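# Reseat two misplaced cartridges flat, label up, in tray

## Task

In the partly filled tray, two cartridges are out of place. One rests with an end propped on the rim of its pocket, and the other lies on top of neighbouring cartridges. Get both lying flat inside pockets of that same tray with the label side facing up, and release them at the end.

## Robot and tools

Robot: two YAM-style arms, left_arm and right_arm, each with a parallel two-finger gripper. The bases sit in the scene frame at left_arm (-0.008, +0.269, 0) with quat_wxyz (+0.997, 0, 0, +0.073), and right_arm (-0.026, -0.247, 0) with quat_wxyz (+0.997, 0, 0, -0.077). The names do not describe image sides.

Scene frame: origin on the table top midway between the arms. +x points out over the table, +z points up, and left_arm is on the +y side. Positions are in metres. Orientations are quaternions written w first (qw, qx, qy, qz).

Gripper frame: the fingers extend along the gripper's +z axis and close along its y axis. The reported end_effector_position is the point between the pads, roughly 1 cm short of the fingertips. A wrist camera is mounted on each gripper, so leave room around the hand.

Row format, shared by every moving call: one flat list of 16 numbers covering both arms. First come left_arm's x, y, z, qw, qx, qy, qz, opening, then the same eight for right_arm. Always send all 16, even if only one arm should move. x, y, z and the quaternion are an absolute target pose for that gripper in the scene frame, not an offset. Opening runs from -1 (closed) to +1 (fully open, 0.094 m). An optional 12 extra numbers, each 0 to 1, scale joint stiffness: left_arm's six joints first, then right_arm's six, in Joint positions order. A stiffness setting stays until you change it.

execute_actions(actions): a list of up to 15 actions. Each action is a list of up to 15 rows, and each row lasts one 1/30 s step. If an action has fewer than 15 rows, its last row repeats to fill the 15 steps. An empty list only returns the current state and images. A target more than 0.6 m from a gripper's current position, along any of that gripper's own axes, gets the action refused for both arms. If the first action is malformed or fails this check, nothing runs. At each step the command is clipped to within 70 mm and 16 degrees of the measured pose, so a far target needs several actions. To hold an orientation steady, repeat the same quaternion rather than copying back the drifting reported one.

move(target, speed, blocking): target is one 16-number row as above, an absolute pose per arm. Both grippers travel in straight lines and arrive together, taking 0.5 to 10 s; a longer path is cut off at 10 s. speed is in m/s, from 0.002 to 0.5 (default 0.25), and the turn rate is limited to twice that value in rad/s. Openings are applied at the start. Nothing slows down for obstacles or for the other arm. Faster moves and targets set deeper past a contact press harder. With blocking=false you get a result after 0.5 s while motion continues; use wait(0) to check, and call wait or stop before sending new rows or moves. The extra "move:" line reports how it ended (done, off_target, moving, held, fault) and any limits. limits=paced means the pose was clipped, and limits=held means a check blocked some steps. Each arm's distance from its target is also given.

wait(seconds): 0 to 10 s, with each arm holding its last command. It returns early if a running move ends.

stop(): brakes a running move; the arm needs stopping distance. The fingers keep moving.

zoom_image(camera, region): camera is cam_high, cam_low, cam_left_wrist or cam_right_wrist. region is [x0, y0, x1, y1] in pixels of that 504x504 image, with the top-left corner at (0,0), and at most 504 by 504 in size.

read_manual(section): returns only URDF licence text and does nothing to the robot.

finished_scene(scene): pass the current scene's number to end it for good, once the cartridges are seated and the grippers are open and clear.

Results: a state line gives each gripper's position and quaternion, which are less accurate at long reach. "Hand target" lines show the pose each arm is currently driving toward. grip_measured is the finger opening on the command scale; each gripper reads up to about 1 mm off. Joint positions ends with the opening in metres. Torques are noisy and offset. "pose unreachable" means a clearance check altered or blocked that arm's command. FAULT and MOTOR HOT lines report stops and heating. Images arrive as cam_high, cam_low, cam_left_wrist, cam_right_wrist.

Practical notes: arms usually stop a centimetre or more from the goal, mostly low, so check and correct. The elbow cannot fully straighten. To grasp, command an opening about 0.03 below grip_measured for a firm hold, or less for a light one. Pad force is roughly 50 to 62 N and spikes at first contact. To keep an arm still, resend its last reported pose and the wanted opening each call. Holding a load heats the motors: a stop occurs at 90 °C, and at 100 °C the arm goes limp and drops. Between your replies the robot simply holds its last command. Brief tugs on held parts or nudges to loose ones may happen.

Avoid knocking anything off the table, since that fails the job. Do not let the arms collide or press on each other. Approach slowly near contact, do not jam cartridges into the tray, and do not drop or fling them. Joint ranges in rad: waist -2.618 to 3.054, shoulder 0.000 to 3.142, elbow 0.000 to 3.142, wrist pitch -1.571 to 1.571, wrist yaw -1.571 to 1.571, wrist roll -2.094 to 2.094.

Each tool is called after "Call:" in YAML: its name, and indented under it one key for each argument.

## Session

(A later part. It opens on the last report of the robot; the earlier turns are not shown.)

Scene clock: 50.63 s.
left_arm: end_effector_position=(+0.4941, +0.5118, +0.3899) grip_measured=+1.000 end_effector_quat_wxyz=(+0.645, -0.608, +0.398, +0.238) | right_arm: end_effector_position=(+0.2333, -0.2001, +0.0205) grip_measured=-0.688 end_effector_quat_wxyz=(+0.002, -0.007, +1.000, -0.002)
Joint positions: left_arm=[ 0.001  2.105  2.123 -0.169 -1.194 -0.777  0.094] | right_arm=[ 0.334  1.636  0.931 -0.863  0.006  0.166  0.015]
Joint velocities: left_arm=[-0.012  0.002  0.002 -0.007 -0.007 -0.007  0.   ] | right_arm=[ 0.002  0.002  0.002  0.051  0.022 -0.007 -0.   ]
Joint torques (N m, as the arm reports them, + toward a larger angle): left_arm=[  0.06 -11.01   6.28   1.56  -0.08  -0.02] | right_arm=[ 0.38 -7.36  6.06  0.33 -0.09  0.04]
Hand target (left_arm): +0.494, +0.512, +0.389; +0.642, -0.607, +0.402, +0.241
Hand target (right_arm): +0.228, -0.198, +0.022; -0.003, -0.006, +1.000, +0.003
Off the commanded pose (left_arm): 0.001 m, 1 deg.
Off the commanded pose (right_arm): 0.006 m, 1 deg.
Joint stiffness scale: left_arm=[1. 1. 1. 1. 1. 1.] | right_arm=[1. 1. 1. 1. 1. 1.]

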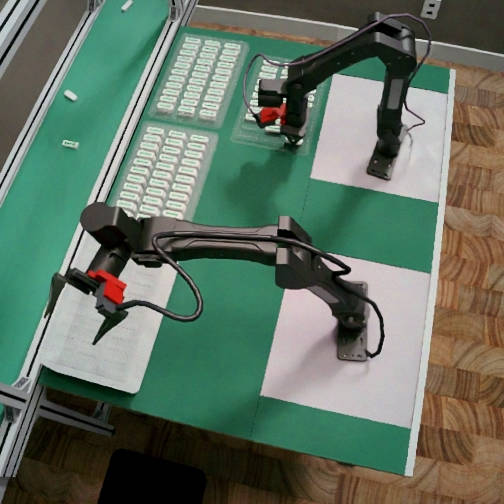

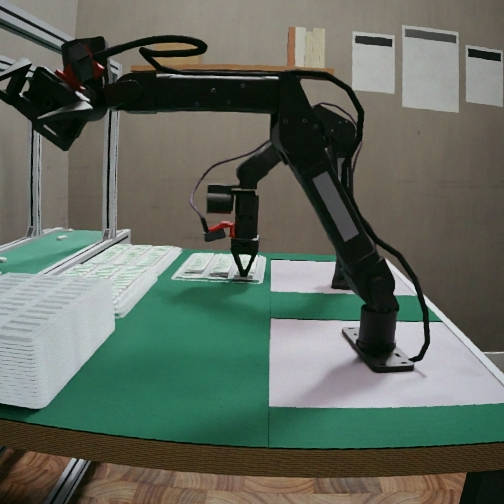

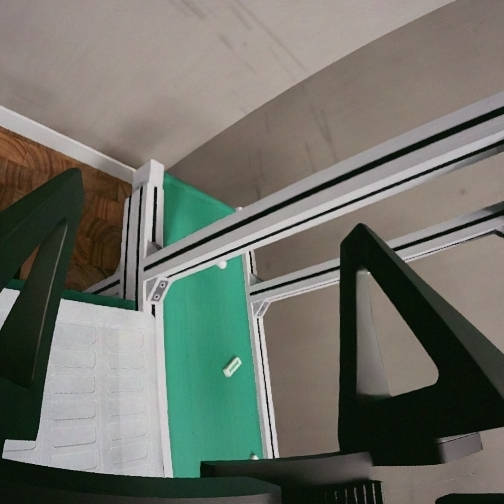

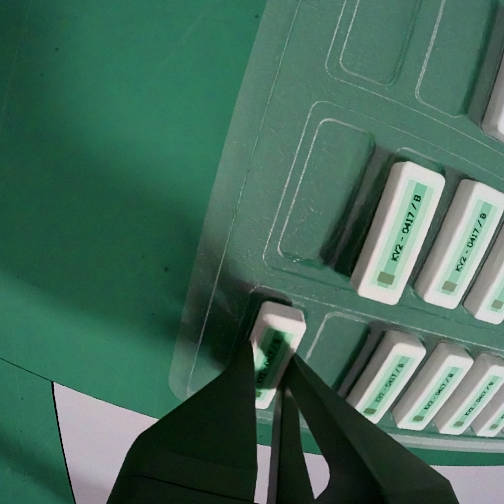

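Call:
execute_actions:
  actions:
    - [ [0.4939,0.5118,0.3885,0.642,-0.607,0.402,0.241,1, 0.22883,-0.19756,0.02075,-0.002,-0.006,1,0.003,-0.72], [0.4939,0.5118,0.3885,0.642,-0.607,0.402,0.241,1, 0.22989,-0.19744,0.01959,-0.0013,-0.006,1,0.0029,-0.72], [0.4939,0.5118,0.3885,0.642,-0.607,0.402,0.241,1, 0.23094,-0.19731,0.01843,-0.0005,-0.006,1,0.0029,-0.72], [0.4939,0.5118,0.3885,0.642,-0.607,0.402,0.241,1, 0.232,-0.19719,0.01727,0.0002,-0.006,1,0.0028,-0.72], [0.4939,0.5118,0.3885,0.642,-0.607,0.402,0.241,1, 0.23253,-0.19713,0.01669,0.0005,-0.006,1,0.0027,-0.72], [0.4939,0.5118,0.3885,0.642,-0.607,0.402,0.241,1, 0.23306,-0.19707,0.01611,0.0009,-0.006,1,0.0027,-0.72] ]

Scene clock: 52.57 s.
left_arm: end_effector_position=(+0.4941, +0.5118, +0.3899) grip_measured=+1.000 end_effector_quat_wxyz=(+0.645, -0.608, +0.398, +0.238) | right_arm: end_effector_position=(+0.2338, -0.2000, +0.0205) grip_measured=-0.688 end_effector_quat_wxyz=(+0.003, -0.007, +1.000, -0.002)
Joint positions: left_arm=[ 0.001  2.105  2.123 -0.169 -1.194 -0.777  0.094] | right_arm=[ 0.334  1.636  0.931 -0.861  0.006  0.166  0.015]
Joint velocities: left_arm=[-0.002  0.002  0.002 -0.037  0.037  0.022  0.   ] | right_arm=[ 0.017  0.017  0.017  0.007  0.007  0.007 -0.001]
Joint torques (N m, as the arm reports them, + toward a larger angle): left_arm=[  0.05 -11.01   6.27   1.56  -0.07  -0.02] | right_arm=[ 0.49 -5.57  6.26  0.62 -0.04  0.06]
Hand target (left_arm): +0.494, +0.512, +0.389; +0.642, -0.607, +0.402, +0.241
Hand target (right_arm): +0.233, -0.197, +0.016; +0.001, -0.006, +1.000, +0.003
Off the commanded pose (left_arm): 0.001 m, 1 deg.
Off the commanded pose (right_arm): 0.005 m, 1 deg.
Joint stiffness scale: left_arm=[1. 1. 1. 1. 1. 1.] | right_arm=[1. 1. 1. 1. 1. 1.]

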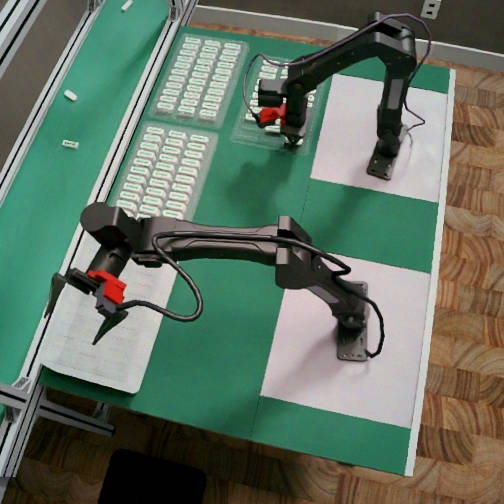

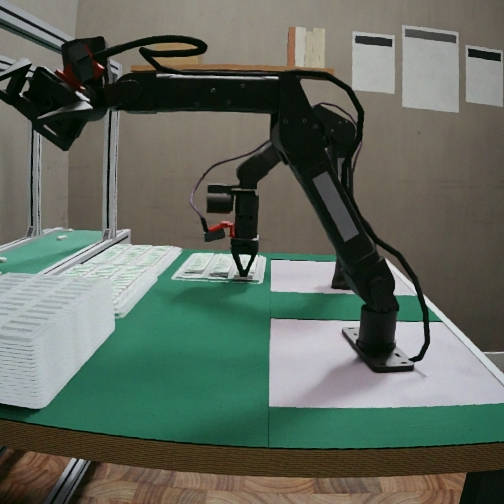

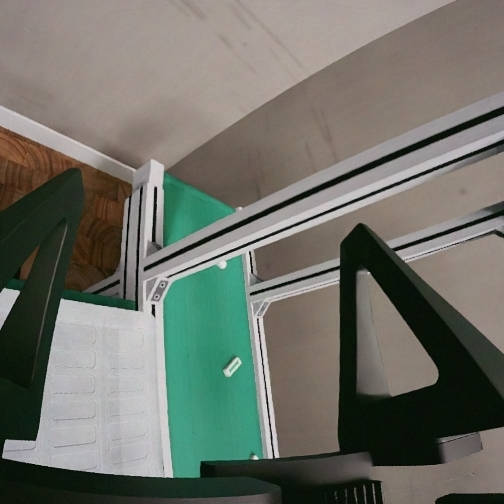

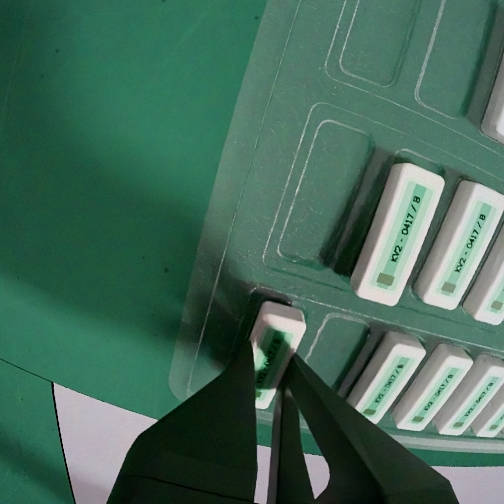

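Call:
execute_actions:
  actions:
    - [ [0.4939,0.5118,0.3885,0.642,-0.607,0.402,0.241,1, 0.23311,-0.19706,0.0157,0.0005,-0.006,1,0.0026,-0.72], [0.4939,0.5118,0.3885,0.642,-0.607,0.402,0.241,1, 0.23315,-0.19705,0.01528,0.0001,-0.006,1,0.0026,-0.72], [0.4939,0.5118,0.3885,0.642,-0.607,0.402,0.241,1, 0.2332,-0.19705,0.01487,-0.0003,-0.006,1,0.0025,-0.72], [0.4939,0.5118,0.3885,0.642,-0.607,0.402,0.241,1, 0.23324,-0.19704,0.01445,-0.0007,-0.006,1,0.0024,-0.72], [0.4939,0.5118,0.3885,0.642,-0.607,0.402,0.241,1, 0.23329,-0.19703,0.01404,-0.0011,-0.006,1,0.0024,-0.72], [0.4939,0.5118,0.3885,0.642,-0.607,0.402,0.241,1, 0.23333,-0.19702,0.01363,-0.0014,-0.006,1,0.0023,-0.72], [0.4939,0.5118,0.3885,0.642,-0.607,0.402,0.241,1, 0.23338,-0.19701,0.01321,-0.0018,-0.006,1,0.0022,-0.72], [0.4939,0.5118,0.3885,0.642,-0.607,0.402,0.241,1, 0.23342,-0.19701,0.0128,-0.0022,-0.006,1,0.0021,-0.72], [0.4939,0.5118,0.3885,0.642,-0.607,0.402,0.241,1, 0.23347,-0.197,0.01238,-0.0026,-0.006,1,0.0021,-0.72], [0.4939,0.5118,0.3885,0.642,-0.607,0.402,0.241,1, 0.23351,-0.19699,0.01197,-0.003,-0.006,1,0.002,-0.72] ]

Call:
zoom_image:
  camera: "cam_right_wrist"
  region: [240, 280, 325, 350]

Scene clock: 54.40 s.
left_arm: end_effector_position=(+0.4941, +0.5118, +0.3899) grip_measured=+1.000 end_effector_quat_wxyz=(+0.645, -0.608, +0.398, +0.238) | right_arm: end_effector_position=(+0.2337, -0.2000, +0.0169) grip_measured=-0.688 end_effector_quat_wxyz=(-0.002, -0.007, +1.000, -0.003)
Joint positions: left_arm=[ 0.001  2.105  2.123 -0.169 -1.194 -0.777  0.094] | right_arm=[ 0.334  1.651  0.931 -0.855  0.006  0.166  0.015]
Joint velocities: left_arm=[ 0.002 -0.002  0.007 -0.051  0.007 -0.022  0.   ] | right_arm=[-0.012  0.012  0.007 -0.022 -0.007  0.007  0.   ]
Joint torques (N m, as the arm reports them, + toward a larger angle): left_arm=[  0.06 -11.03   6.26   1.56  -0.08  -0.02] | right_arm=[ 0.46 -5.65  6.1   0.62 -0.05  0.01]
Hand target (left_arm): +0.494, +0.512, +0.389; +0.642, -0.607, +0.402, +0.241
Hand target (right_arm): +0.233, -0.197, +0.012; -0.003, -0.006, +1.000, +0.002
Off the commanded pose (left_arm): 0.001 m, 1 deg.
Off the commanded pose (right_arm): 0.006 m, 1 deg.
Joint stiffness scale: left_arm=[1. 1. 1. 1. 1. 1.] | right_arm=[1. 1. 1. 1. 1. 1.]

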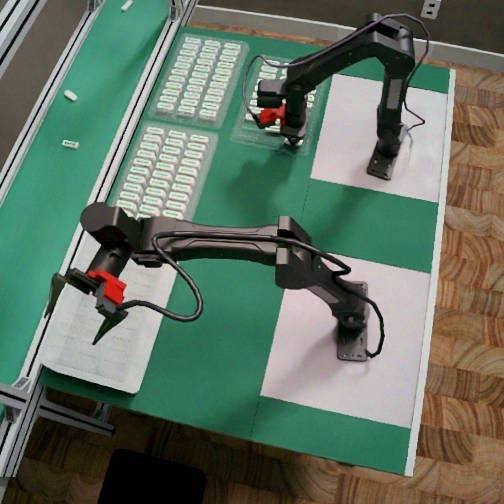

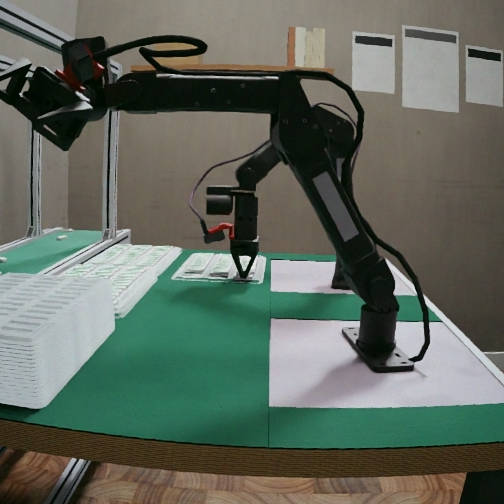

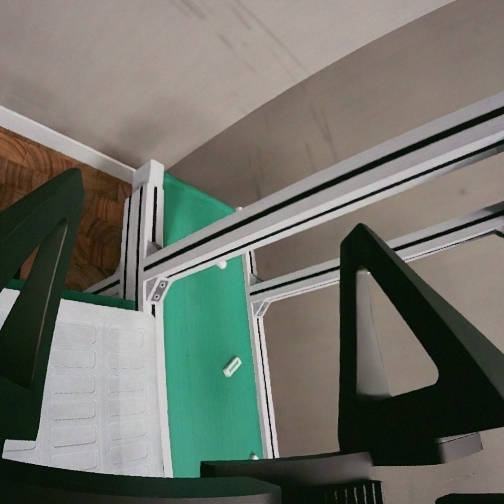

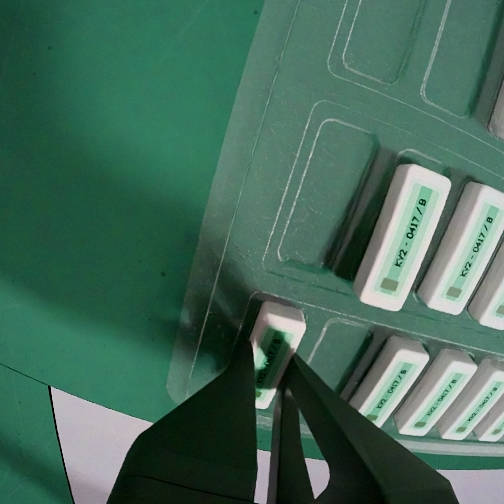

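Region (240, 280, 325, 350) of cam_right_wrist's 504x504 image, scaled by 5.929, with more detail than that image has; it fills the top 415 rows of this view, and the rest is white.

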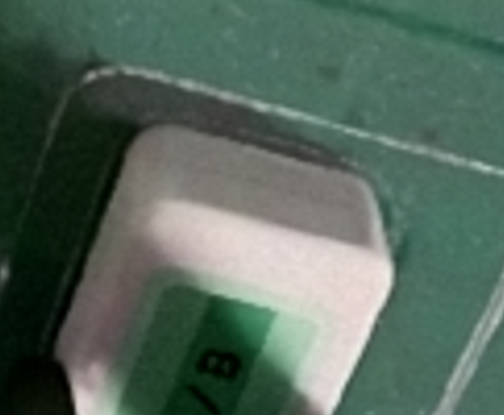

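Call:
execute_actions:
  actions:
    - [ [0.4939,0.5118,0.3885,0.642,-0.607,0.402,0.241,1, 0.23341,-0.19701,0.01173,-0.0035,-0.006,1,0.002,-0.72], [0.4939,0.5118,0.3885,0.642,-0.607,0.402,0.241,1, 0.23331,-0.19703,0.01148,-0.004,-0.006,1,0.0019,-0.72], [0.4939,0.5118,0.3885,0.642,-0.607,0.402,0.241,1, 0.23322,-0.19704,0.01124,-0.0045,-0.006,1,0.0018,-0.72], [0.4939,0.5118,0.3885,0.642,-0.607,0.402,0.241,1, 0.23312,-0.19706,0.011,-0.005,-0.006,1,0.0017,-0.72], [0.4939,0.5118,0.3885,0.642,-0.607,0.402,0.241,1, 0.23312,-0.19706,0.011,-0.005,-0.006,1,0.0017,-0.72], [0.4939,0.5118,0.3885,0.642,-0.607,0.402,0.241,1, 0.23312,-0.19706,0.011,-0.005,-0.006,1,0.0017,-0.72], [0.4939,0.5118,0.3885,0.642,-0.607,0.402,0.241,1, 0.23312,-0.19706,0.011,-0.005,-0.006,1,0.0017,-0.705], [0.4939,0.5118,0.3885,0.642,-0.607,0.402,0.241,1, 0.23396,-0.19721,0.01171,-0.0038,-0.0062,1,0.0013,-0.69], [0.4939,0.5118,0.3885,0.642,-0.607,0.402,0.241,1, 0.2348,-0.19736,0.01241,-0.0026,-0.0064,1,0.001,-0.67], [0.4939,0.5118,0.3885,0.642,-0.607,0.402,0.241,1, 0.23564,-0.19751,0.01312,-0.0014,-0.0066,1,0.0006,-0.64], [0.4939,0.5118,0.3885,0.642,-0.607,0.402,0.241,1, 0.23648,-0.19766,0.01383,-0.0002,-0.0068,1,0.0003,-0.60], [0.4939,0.5118,0.3885,0.642,-0.607,0.402,0.241,1, 0.23731,-0.1978,0.01453,0.0011,-0.0069,1,-0.0001,-0.56], [0.4939,0.5118,0.3885,0.642,-0.607,0.402,0.241,1, 0.23815,-0.19795,0.01524,0.0023,-0.0071,1,-0.0005,-0.52], [0.4939,0.5118,0.3885,0.642,-0.607,0.402,0.241,1, 0.23899,-0.1981,0.01594,0.0035,-0.0073,1,-0.0008,-0.50], [0.4939,0.5118,0.3885,0.642,-0.607,0.402,0.241,1, 0.23983,-0.19825,0.01665,0.0047,-0.0075,1,-0.0012,-0.50] ]

Call:
zoom_image:
  camera: "cam_right_wrist"
  region: [200, 260, 460, 440]

Scene clock: 60.07 s.
left_arm: end_effector_position=(+0.4941, +0.5118, +0.3899) grip_measured=+1.000 end_effector_quat_wxyz=(+0.645, -0.608, +0.398, +0.238) | right_arm: end_effector_position=(+0.2339, -0.2011, +0.0169) grip_measured=-0.505 end_effector_quat_wxyz=(-0.001, -0.007, +1.000, -0.006)
Joint positions: left_arm=[ 0.001  2.105  2.123 -0.169 -1.194 -0.777  0.094] | right_arm=[ 0.334  1.651  0.931 -0.855  0.012  0.166  0.023]
Joint velocities: left_arm=[-0.007 -0.002  0.002 -0.066 -0.051 -0.081  0.   ] | right_arm=[-0.017 -0.017  0.007 -0.081 -0.051  0.007  0.005]
Joint torques (N m, as the arm reports them, + toward a larger angle): left_arm=[  0.06 -11.01   6.28   1.57  -0.08  -0.02] | right_arm=[ 0.23 -5.52  7.77  0.53 -0.06 -0.03]
Hand target (left_arm): +0.494, +0.512, +0.389; +0.642, -0.607, +0.402, +0.241
Hand target (right_arm): +0.240, -0.198, +0.017; +0.005, -0.007, +1.000, -0.001
Off the commanded pose (left_arm): 0.001 m, 1 deg.
Off the commanded pose (right_arm): 0.007 m, 1 deg.
Joint stiffness scale: left_arm=[1. 1. 1. 1. 1. 1.] | right_arm=[1. 1. 1. 1. 1. 1.]

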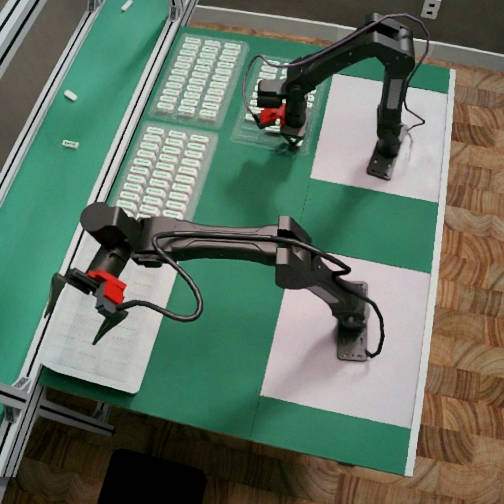

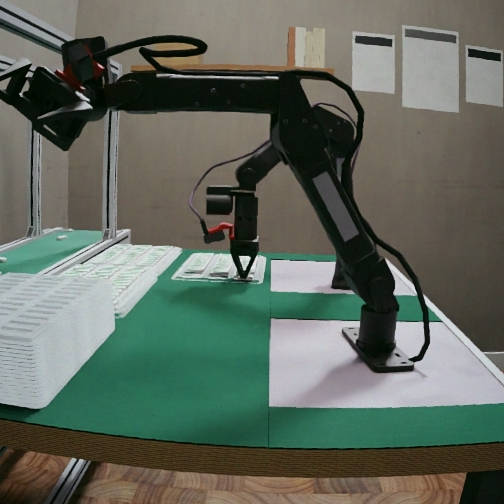

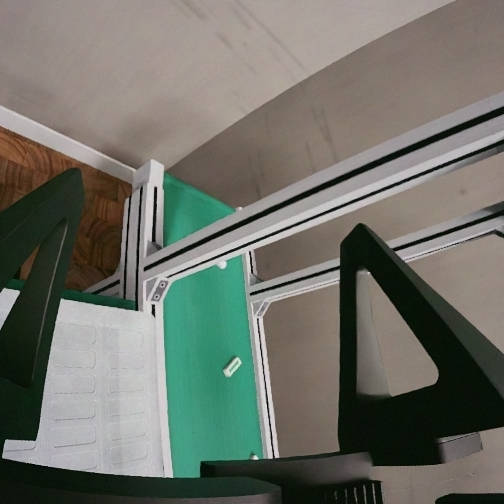

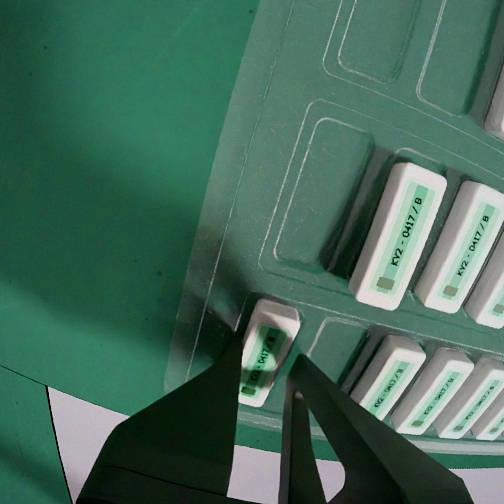

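Region (200, 260, 460, 440) of cam_right_wrist's 504x504 image, scaled by 1.938, with more detail than that image has; it fills the top 349 rows of this view, and the rest is white.

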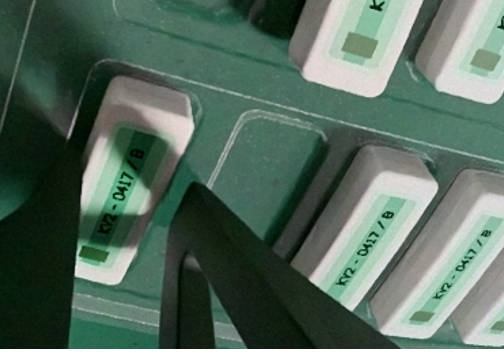

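Call:
execute_actions:
  actions:
    - [ [0.4939,0.5118,0.3885,0.642,-0.607,0.402,0.241,1, 0.24127,-0.19799,0.01748,0.0066,-0.0075,1,-0.0009,-0.50], [0.4939,0.5118,0.3885,0.642,-0.607,0.402,0.241,1, 0.24271,-0.19772,0.01832,0.0086,-0.0075,0.9999,-0.0005,-0.50], [0.4939,0.5118,0.3885,0.642,-0.607,0.402,0.241,1, 0.24415,-0.19746,0.01915,0.0105,-0.0075,0.9999,-0.0002,-0.50], [0.4939,0.5118,0.3885,0.642,-0.607,0.402,0.241,1, 0.2456,-0.1972,0.01999,0.0124,-0.0075,0.9999,0.0002,-0.50], [0.4939,0.5118,0.3885,0.642,-0.607,0.402,0.241,1, 0.24704,-0.19694,0.02082,0.0143,-0.0075,0.9999,0.0005,-0.50], [0.4939,0.5118,0.3885,0.642,-0.607,0.402,0.241,1, 0.24848,-0.19667,0.02166,0.0163,-0.0075,0.9998,0.0009,-0.50], [0.4939,0.5118,0.3885,0.642,-0.607,0.402,0.241,1, 0.24992,-0.19641,0.02249,0.0182,-0.0075,0.9998,0.0012,-0.47], [0.4939,0.5118,0.3885,0.642,-0.607,0.402,0.241,1, 0.2517,-0.19608,0.0225,0.0186,-0.0075,0.9998,0.0013,-0.40], [0.4939,0.5118,0.3885,0.642,-0.607,0.402,0.241,1, 0.2540,-0.19566,0.0225,0.0191,-0.0075,0.9998,0.0014,-0.31], [0.4939,0.5118,0.3885,0.642,-0.607,0.402,0.241,1, 0.2567,-0.19517,0.0225,0.0197,-0.0075,0.9998,0.0015,-0.21], [0.4939,0.5118,0.3885,0.642,-0.607,0.402,0.241,1, 0.2595,-0.19466,0.0225,0.0204,-0.0075,0.9998,0.0016,-0.11], [0.4939,0.5118,0.3885,0.642,-0.607,0.402,0.241,1, 0.2622,-0.19416,0.0225,0.021,-0.0075,0.9998,0.0017,-0.01], [0.4939,0.5118,0.3885,0.642,-0.607,0.402,0.241,1, 0.2646,-0.19372,0.0225,0.0215,-0.0075,0.9997,0.0018,0.08], [0.4939,0.5118,0.3885,0.642,-0.607,0.402,0.241,1, 0.2665,-0.19337,0.0225,0.0219,-0.0075,0.9997,0.0019,0.14], [0.4939,0.5118,0.3885,0.642,-0.607,0.402,0.241,1, 0.26772,-0.19315,0.02253,0.0222,-0.0075,0.9997,0.0019,0.17] ]

Scene clock: 62.00 s.
left_arm: end_effector_position=(+0.4941, +0.5118, +0.3899) grip_measured=+1.000 end_effector_quat_wxyz=(+0.645, -0.608, +0.398, +0.238) | right_arm: end_effector_position=(+0.2553, -0.1977, +0.0204) grip_measured=+0.151 end_effector_quat_wxyz=(+0.011, -0.006, +1.000, -0.005)
Joint positions: left_arm=[ 0.001  2.105  2.123 -0.169 -1.194 -0.777  0.094] | right_arm=[ 0.334  1.702  1.003 -0.853  0.014  0.166  0.054]
Joint velocities: left_arm=[ 0.007  0.002  0.002 -0.037  0.007  0.007  0.   ] | right_arm=[ 0.002  0.198  0.198  0.066 -0.022  0.007  0.034]
Joint torques (N m, as the arm reports them, + toward a larger angle): left_arm=[  0.04 -11.01   6.27   1.56  -0.08  -0.02] | right_arm=[-0.01 -6.44  8.48  0.55 -0.05  0.  ]
Hand target (left_arm): +0.494, +0.512, +0.389; +0.642, -0.607, +0.402, +0.241
Hand target (right_arm): +0.267, -0.193, +0.023; +0.022, -0.007, +1.000, +0.002
Off the commanded pose (left_arm): 0.001 m, 1 deg.
Off the commanded pose (right_arm): 0.013 m, 2 deg.
Joint stiffness scale: left_arm=[1. 1. 1. 1. 1. 1.] | right_arm=[1. 1. 1. 1. 1. 1.]

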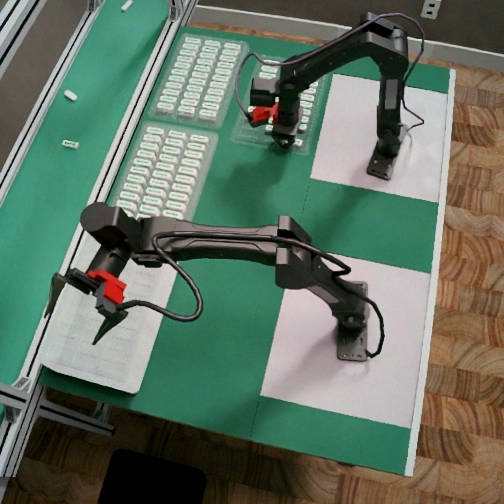

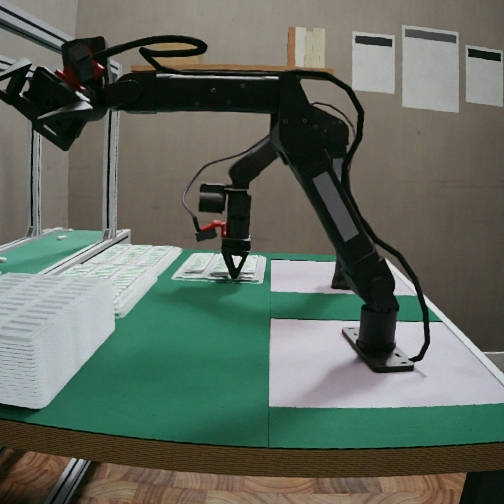

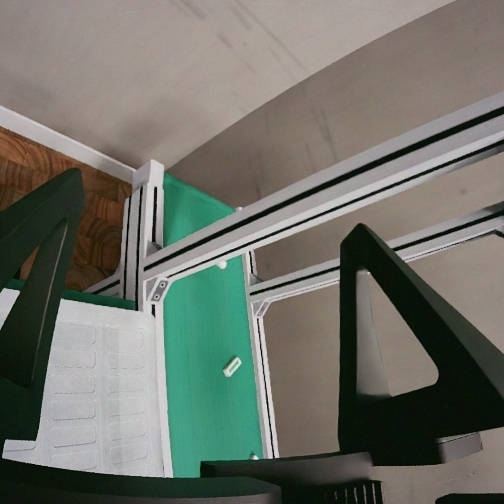

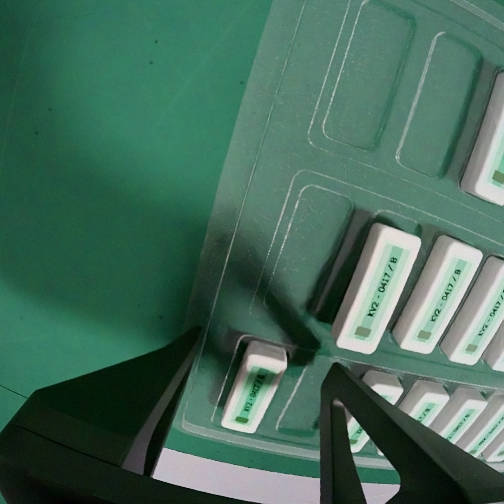

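Call:
wait:
  seconds: 0

Call:
zoom_image:
  camera: "cam_right_wrist"
  region: [290, 220, 470, 410]

Call:
zoom_image:
  camera: "cam_low"
  region: [190, 245, 280, 295]

Scene clock: 62.30 s.
left_arm: end_effector_position=(+0.4941, +0.5118, +0.3899) grip_measured=+1.000 end_effector_quat_wxyz=(+0.645, -0.608, +0.398, +0.238) | right_arm: end_effector_position=(+0.2590, -0.1970, +0.0200) grip_measured=+0.168 end_effector_quat_wxyz=(+0.013, -0.006, +1.000, -0.005)
Joint positions: left_arm=[ 0.001  2.105  2.123 -0.169 -1.194 -0.777  0.094] | right_arm=[ 0.334  1.712  1.014 -0.848  0.014  0.166  0.055]
Joint velocities: left_arm=[-0.012 -0.002 -0.007 -0.037 -0.051 -0.007  0.   ] | right_arm=[-0.007  0.002 -0.012 -0.007 -0.022 -0.022  0.001]
Joint torques (N m, as the arm reports them, + toward a larger angle): left_arm=[  0.05 -11.01   6.27   1.56  -0.08  -0.02] | right_arm=[ 0.09 -6.44  8.66  0.57 -0.06 -0.03]
Hand target (left_arm): +0.494, +0.512, +0.389; +0.642, -0.607, +0.402, +0.241
Hand target (right_arm): +0.267, -0.193, +0.022; +0.022, -0.007, +1.000, +0.002
Off the commanded pose (left_arm): 0.001 m, 1 deg.
Off the commanded pose (right_arm): 0.010 m, 1 deg.
Joint stiffness scale: left_arm=[1. 1. 1. 1. 1. 1.] | right_arm=[1. 1. 1. 1. 1. 1.]

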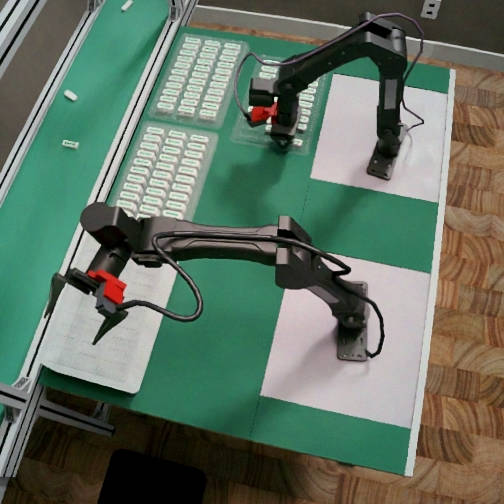

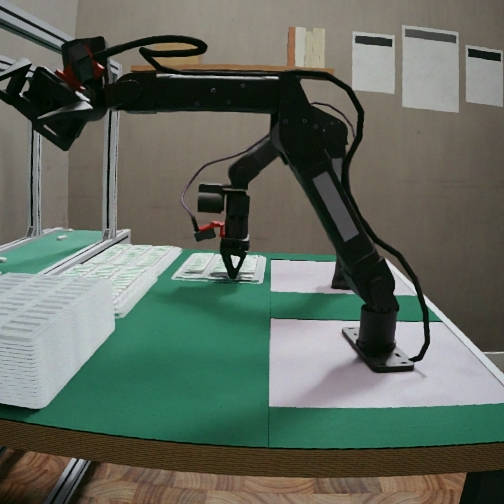

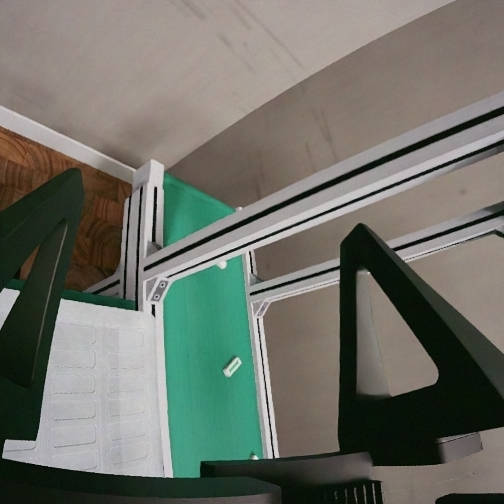

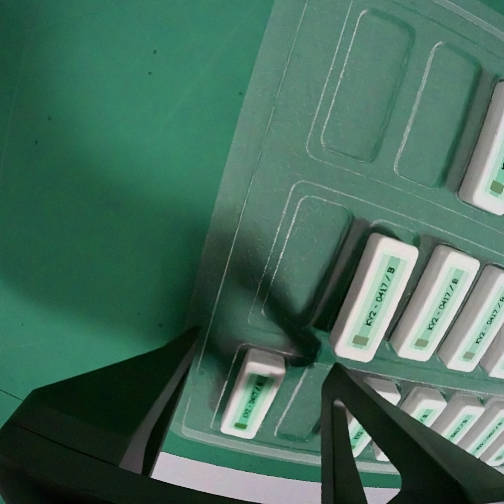

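Region (290, 220, 470, 410) of cam_right_wrist's 504x504 image, scaled by 2.653, with more detail than that image has; it fills the left 477 columns of this view, and the rest is white.

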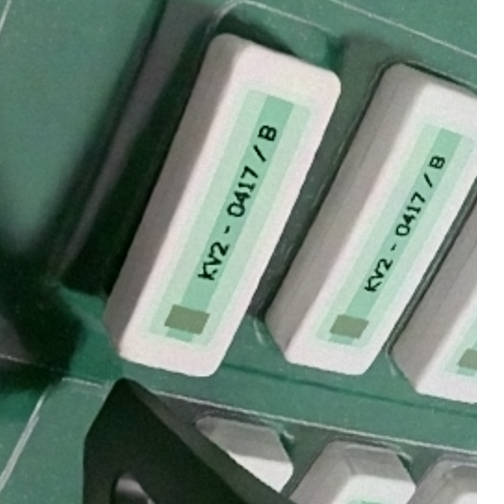

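Region (190, 245, 280, 295) of cam_low's 504x504 image, scaled by 5.600, with more detail than that image has.

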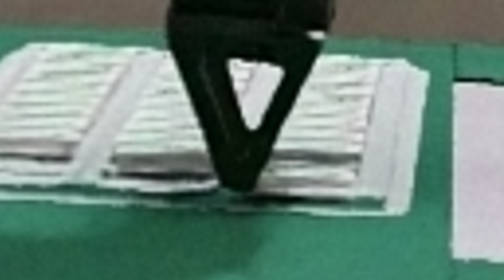

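Call:
execute_actions:
  actions:
    - [ [0.4939,0.5118,0.3885,0.642,-0.607,0.402,0.241,1, 0.26822,-0.19306,0.0227,0.0226,-0.0075,0.9997,0.0019,0.21], [0.4939,0.5118,0.3885,0.642,-0.607,0.402,0.241,1, 0.26902,-0.19291,0.02286,0.0231,-0.0075,0.9997,0.002,0.25], [0.4939,0.5118,0.3885,0.642,-0.607,0.402,0.241,1, 0.27002,-0.19273,0.023,0.0236,-0.0075,0.9997,0.002,0.29], [0.4939,0.5118,0.3885,0.642,-0.607,0.402,0.241,1, 0.27102,-0.19255,0.023,0.0238,-0.0075,0.9997,0.0021,0.32], [0.4939,0.5118,0.3885,0.642,-0.607,0.402,0.241,1, 0.27202,-0.19236,0.023,0.024,-0.0075,0.9997,0.0021,0.32], [0.4939,0.5118,0.3885,0.642,-0.607,0.402,0.241,1, 0.27292,-0.1922,0.023,0.0242,-0.0075,0.9997,0.0022,0.32], [0.4939,0.5118,0.3885,0.642,-0.607,0.402,0.241,1, 0.27372,-0.19205,0.023,0.0244,-0.0075,0.9997,0.0022,0.32], [0.4939,0.5118,0.3885,0.642,-0.607,0.402,0.241,1, 0.27442,-0.19192,0.023,0.0245,-0.0075,0.9997,0.0022,0.32], [0.4939,0.5118,0.3885,0.642,-0.607,0.402,0.241,1, 0.27502,-0.19181,0.023,0.0246,-0.0075,0.9997,0.0023,0.32], [0.4939,0.5118,0.3885,0.642,-0.607,0.402,0.241,1, 0.27562,-0.1917,0.023,0.0248,-0.0075,0.9997,0.0023,0.32], [0.4939,0.5118,0.3885,0.642,-0.607,0.402,0.241,1, 0.27622,-0.19159,0.023,0.0249,-0.0075,0.9997,0.0023,0.325], [0.4939,0.5118,0.3885,0.642,-0.607,0.402,0.241,1, 0.27682,-0.19148,0.023,0.025,-0.0075,0.9997,0.0023,0.33], [0.4939,0.5118,0.3885,0.642,-0.607,0.402,0.241,1, 0.27732,-0.19139,0.023,0.0251,-0.0075,0.9997,0.0024,0.33], [0.4939,0.5118,0.3885,0.642,-0.607,0.402,0.241,1, 0.27782,-0.1913,0.023,0.0252,-0.0075,0.9997,0.0024,0.335], [0.4939,0.5118,0.3885,0.642,-0.607,0.402,0.241,1, 0.27825,-0.19122,0.023,0.0253,-0.0075,0.9997,0.0024,0.335] ]

Scene clock: 65.13 s.
left_arm: end_effector_position=(+0.4941, +0.5118, +0.3899) grip_measured=+1.000 end_effector_quat_wxyz=(+0.645, -0.608, +0.398, +0.238) | right_arm: end_effector_position=(+0.2691, -0.1952, +0.0207) grip_measured=+0.333 end_effector_quat_wxyz=(+0.017, -0.006, +1.000, -0.004)
Joint positions: left_arm=[ 0.001  2.105  2.123 -0.169 -1.194 -0.777  0.094] | right_arm=[ 0.334  1.741  1.051 -0.849  0.014  0.166  0.063]
Joint velocities: left_arm=[ 0.002  0.002 -0.002 -0.022 -0.007  0.037  0.   ] | right_arm=[-0.007  0.046  0.046  0.022 -0.066  0.007  0.001]
Joint torques (N m, as the arm reports them, + toward a larger angle): left_arm=[  0.05 -11.01   6.27   1.57  -0.07  -0.01] | right_arm=[ 0.19 -6.61  8.95  0.55 -0.07 -0.04]
Hand target (left_arm): +0.494, +0.512, +0.389; +0.642, -0.607, +0.402, +0.241
Hand target (right_arm): +0.278, -0.191, +0.023; +0.025, -0.007, +1.000, +0.003
Off the commanded pose (left_arm): 0.001 m, 1 deg.
Off the commanded pose (right_arm): 0.010 m, 1 deg.
Joint stiffness scale: left_arm=[1. 1. 1. 1. 1. 1.] | right_arm=[1. 1. 1. 1. 1. 1.]

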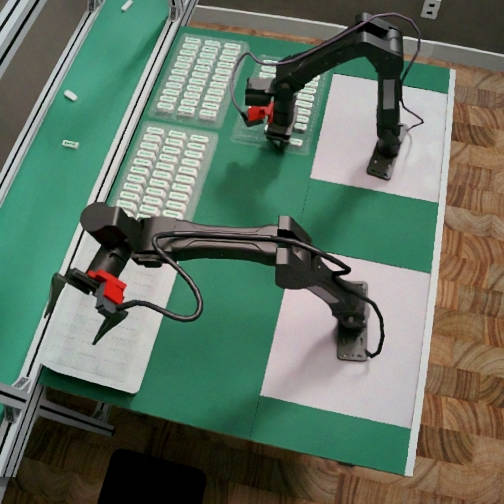

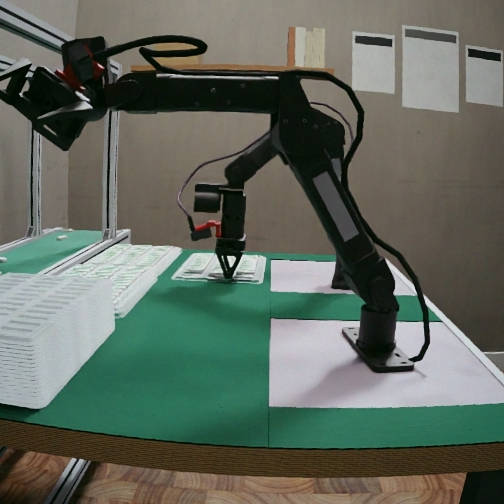

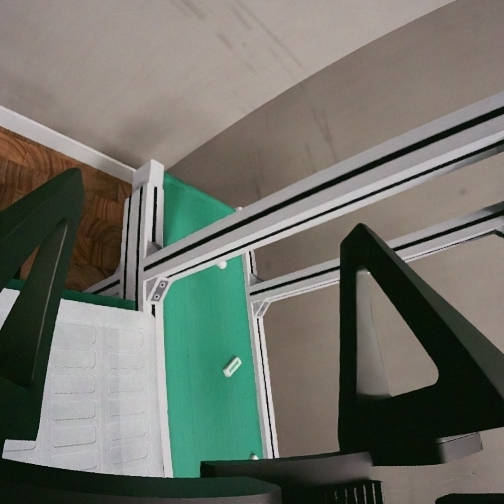

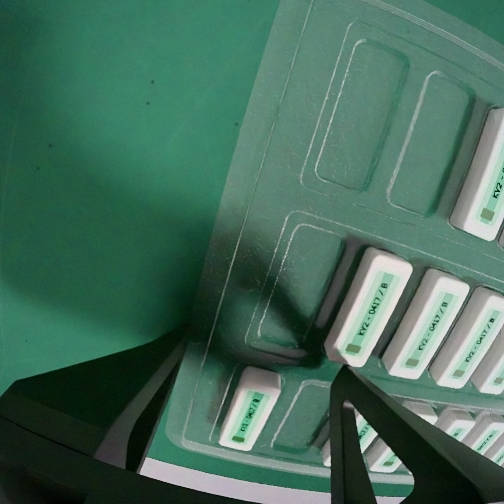

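It appears to have dropped in. Check the settled state closely.

Call:
wait:
  seconds: 0

Call:
zoom_image:
  camera: "cam_right_wrist"
  region: [290, 220, 480, 410]

Call:
zoom_image:
  camera: "cam_low"
  region: [190, 245, 280, 295]

Scene clock: 65.50 s.
left_arm: end_effector_position=(+0.4941, +0.5118, +0.3899) grip_measured=+1.000 end_effector_quat_wxyz=(+0.645, -0.608, +0.398, +0.238) | right_arm: end_effector_position=(+0.2699, -0.1951, +0.0206) grip_measured=+0.333 end_effector_quat_wxyz=(+0.017, -0.006, +1.000, -0.004)
Joint positions: left_arm=[ 0.001  2.105  2.123 -0.169 -1.194 -0.777  0.094] | right_arm=[ 0.334  1.744  1.053 -0.849  0.014  0.166  0.063]
Joint velocities: left_arm=[-0.002 -0.002 -0.002 -0.007 -0.051 -0.007  0.   ] | right_arm=[ 0.007 -0.002 -0.012 -0.007 -0.007 -0.022 -0.001]
Joint torques (N m, as the arm reports them, + toward a larger angle): left_arm=[  0.05 -11.01   6.27   1.56  -0.08  -0.02] | right_arm=[-0.08 -6.67  9.01  0.53 -0.08 -0.05]
Hand target (left_arm): +0.494, +0.512, +0.389; +0.642, -0.607, +0.402, +0.241
Hand target (right_arm): +0.278, -0.191, +0.023; +0.026, -0.007, +1.000, +0.003
Off the commanded pose (left_arm): 0.001 m, 1 deg.
Off the commanded pose (right_arm): 0.010 m, 1 deg.
Joint stiffness scale: left_arm=[1. 1. 1. 1. 1. 1.] | right_arm=[1. 1. 1. 1. 1. 1.]

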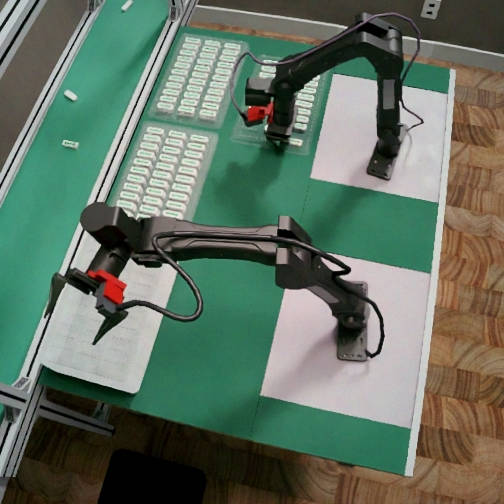

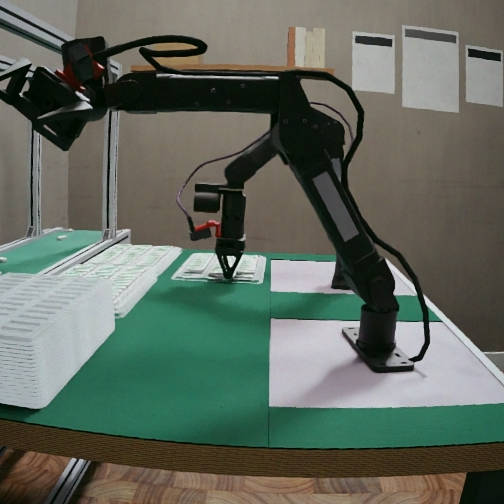

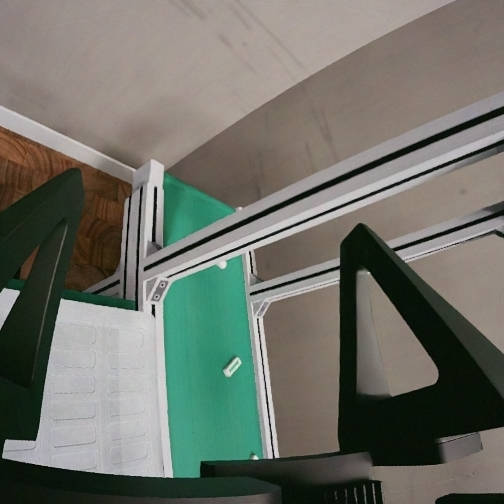

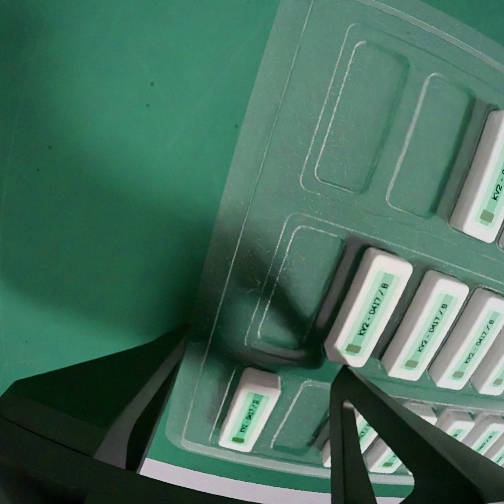

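Region (290, 220, 480, 410) of cam_right_wrist's 504x504 image, scaled by 2.653, with more detail than that image has.

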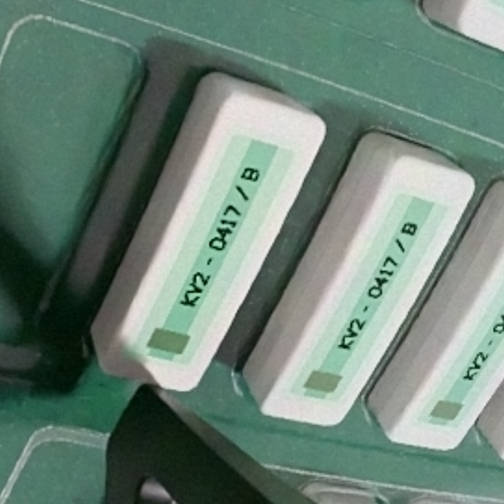

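Region (190, 245, 280, 295) of cam_low's 504x504 image, scaled by 5.600, with more detail than that image has.

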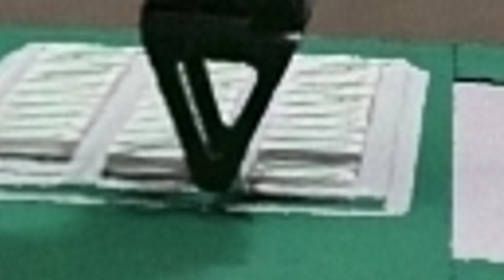

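Call:
move:
  target: [0.4939,0.5118,0.3885,0.642,-0.607,0.402,0.241,1, 0.2432,-0.1990,0.0504,0,-0.007,1,-0.004,0.335]
  speed: 0.15

Call:
zoom_image:
  camera: "cam_right_wrist"
  region: [200, 140, 480, 420]

Call:
zoom_image:
  camera: "cam_low"
  region: [180, 245, 270, 295]

Scene clock: 67.53 s.
left_arm: end_effector_position=(+0.4942, +0.5118, +0.3901) grip_measured=+1.000 end_effector_quat_wxyz=(+0.645, -0.608, +0.398, +0.238) | right_arm: end_effector_position=(+0.2456, -0.1995, +0.0467) grip_measured=+0.333 end_effector_quat_wxyz=(-0.000, -0.007, +1.000, -0.007)
Joint positions: left_arm=[ 0.001  2.105  2.123 -0.168 -1.194 -0.777  0.094] | right_arm=[ 0.334  1.645  1.053 -0.982  0.014  0.166  0.063]
Joint velocities: left_arm=[-0.002 -0.002 -0.002  0.037 -0.037 -0.051  0.   ] | right_arm=[-0.012 -0.007 -0.002 -0.081 -0.022 -0.037  0.001]
Joint torques (N m, as the arm reports them, + toward a larger angle): left_arm=[  0.04 -11.02   6.25   1.55  -0.07  -0.02] | right_arm=[-0.04 -7.85  7.29  0.28  0.03 -0.03]
Hand target (left_arm): +0.494, +0.512, +0.388; +0.642, -0.607, +0.402, +0.241
Hand target (right_arm): +0.243, -0.199, +0.050; -0.000, -0.007, +1.000, -0.004
Off the commanded pose (left_arm): 0.002 m, 1 deg.
Off the commanded pose (right_arm): 0.004 m, 0 deg.
Joint stiffness scale: left_arm=[1. 1. 1. 1. 1. 1.] | right_arm=[1. 1. 1. 1. 1. 1.]
move: done

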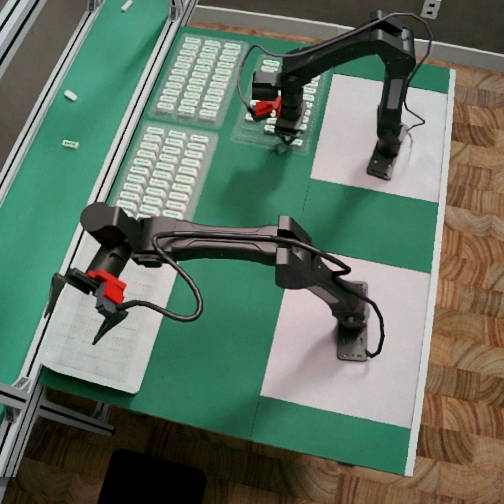

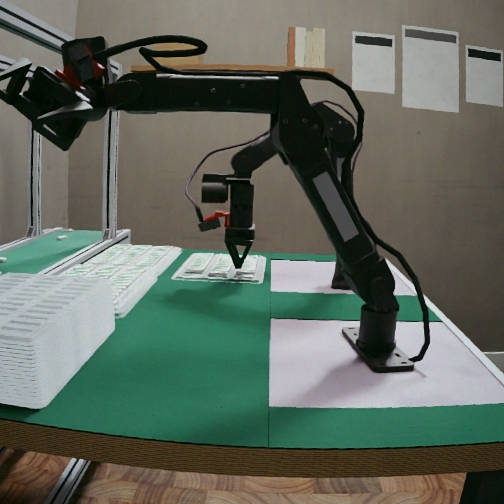

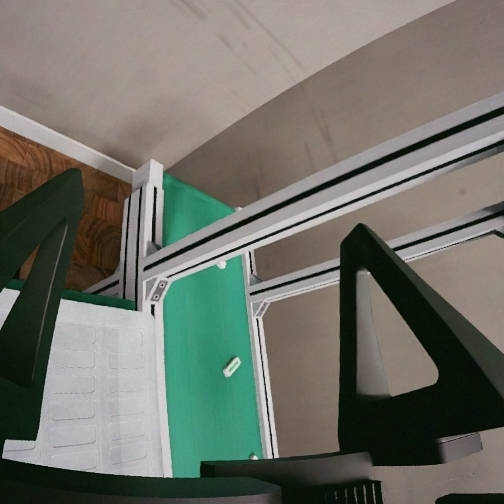

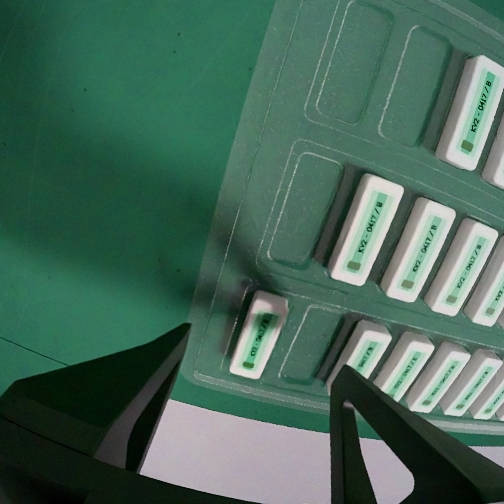

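Region (200, 140, 480, 420) of cam_right_wrist's 504x504 image, scaled by 1.800, with more detail than that image has.

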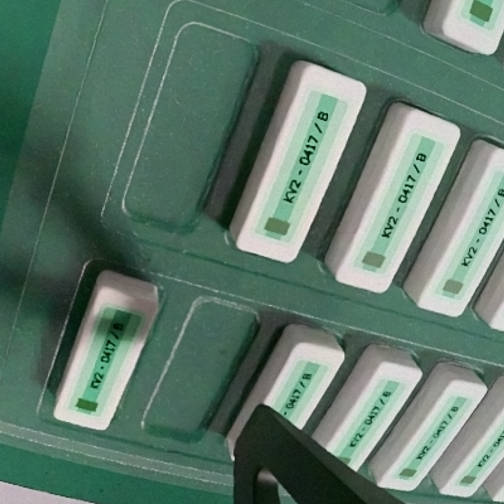

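Region (180, 245, 270, 295) of cam_low's 504x504 image, scaled by 5.600, with more detail than that image has.

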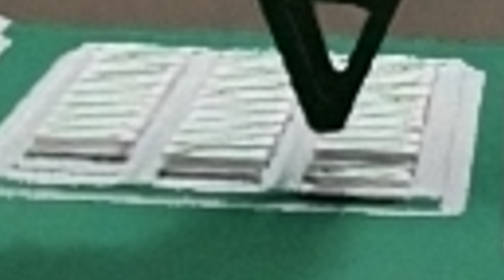

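Call:
zoom_image:
  camera: "cam_right_wrist"
  region: [310, 160, 465, 315]

Call:
zoom_image:
  camera: "cam_right_wrist"
  region: [210, 275, 330, 395]

Call:
zoom_image:
  camera: "cam_low"
  region: [203, 264, 263, 286]

Region (310, 160, 465, 315) of cam_right_wrist's 504x504 image, scaled by 3.252, with more detail than that image has.

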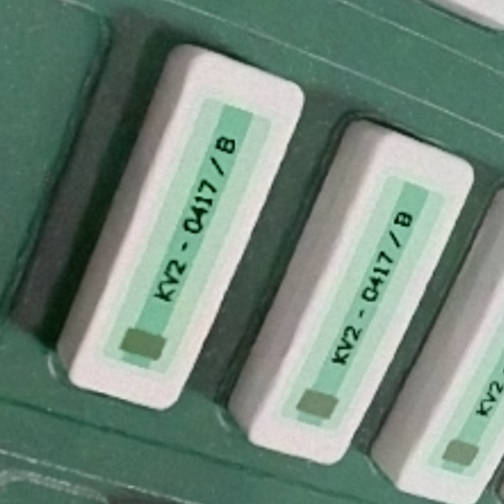

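Region (210, 275, 330, 395) of cam_right_wrist's 504x504 image, scaled by 4.200, with more detail than that image has.

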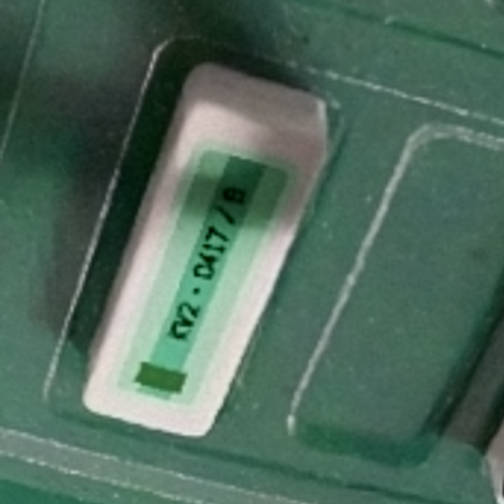

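Region (203, 264, 263, 286) of cam_low's 504x504 image, scaled by 8.400, with more detail than that image has; it fills the top 185 rows of this view, and the rest is white.

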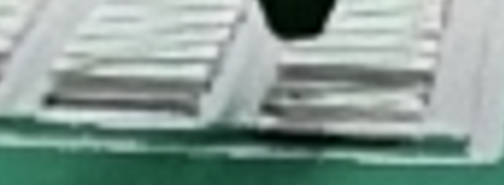

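Both cartridges look flat in their pockets with the labels up, and the gripper is clear of them.

Call:
finished_scene:
  scene: 2

The scene is finished: the task was done.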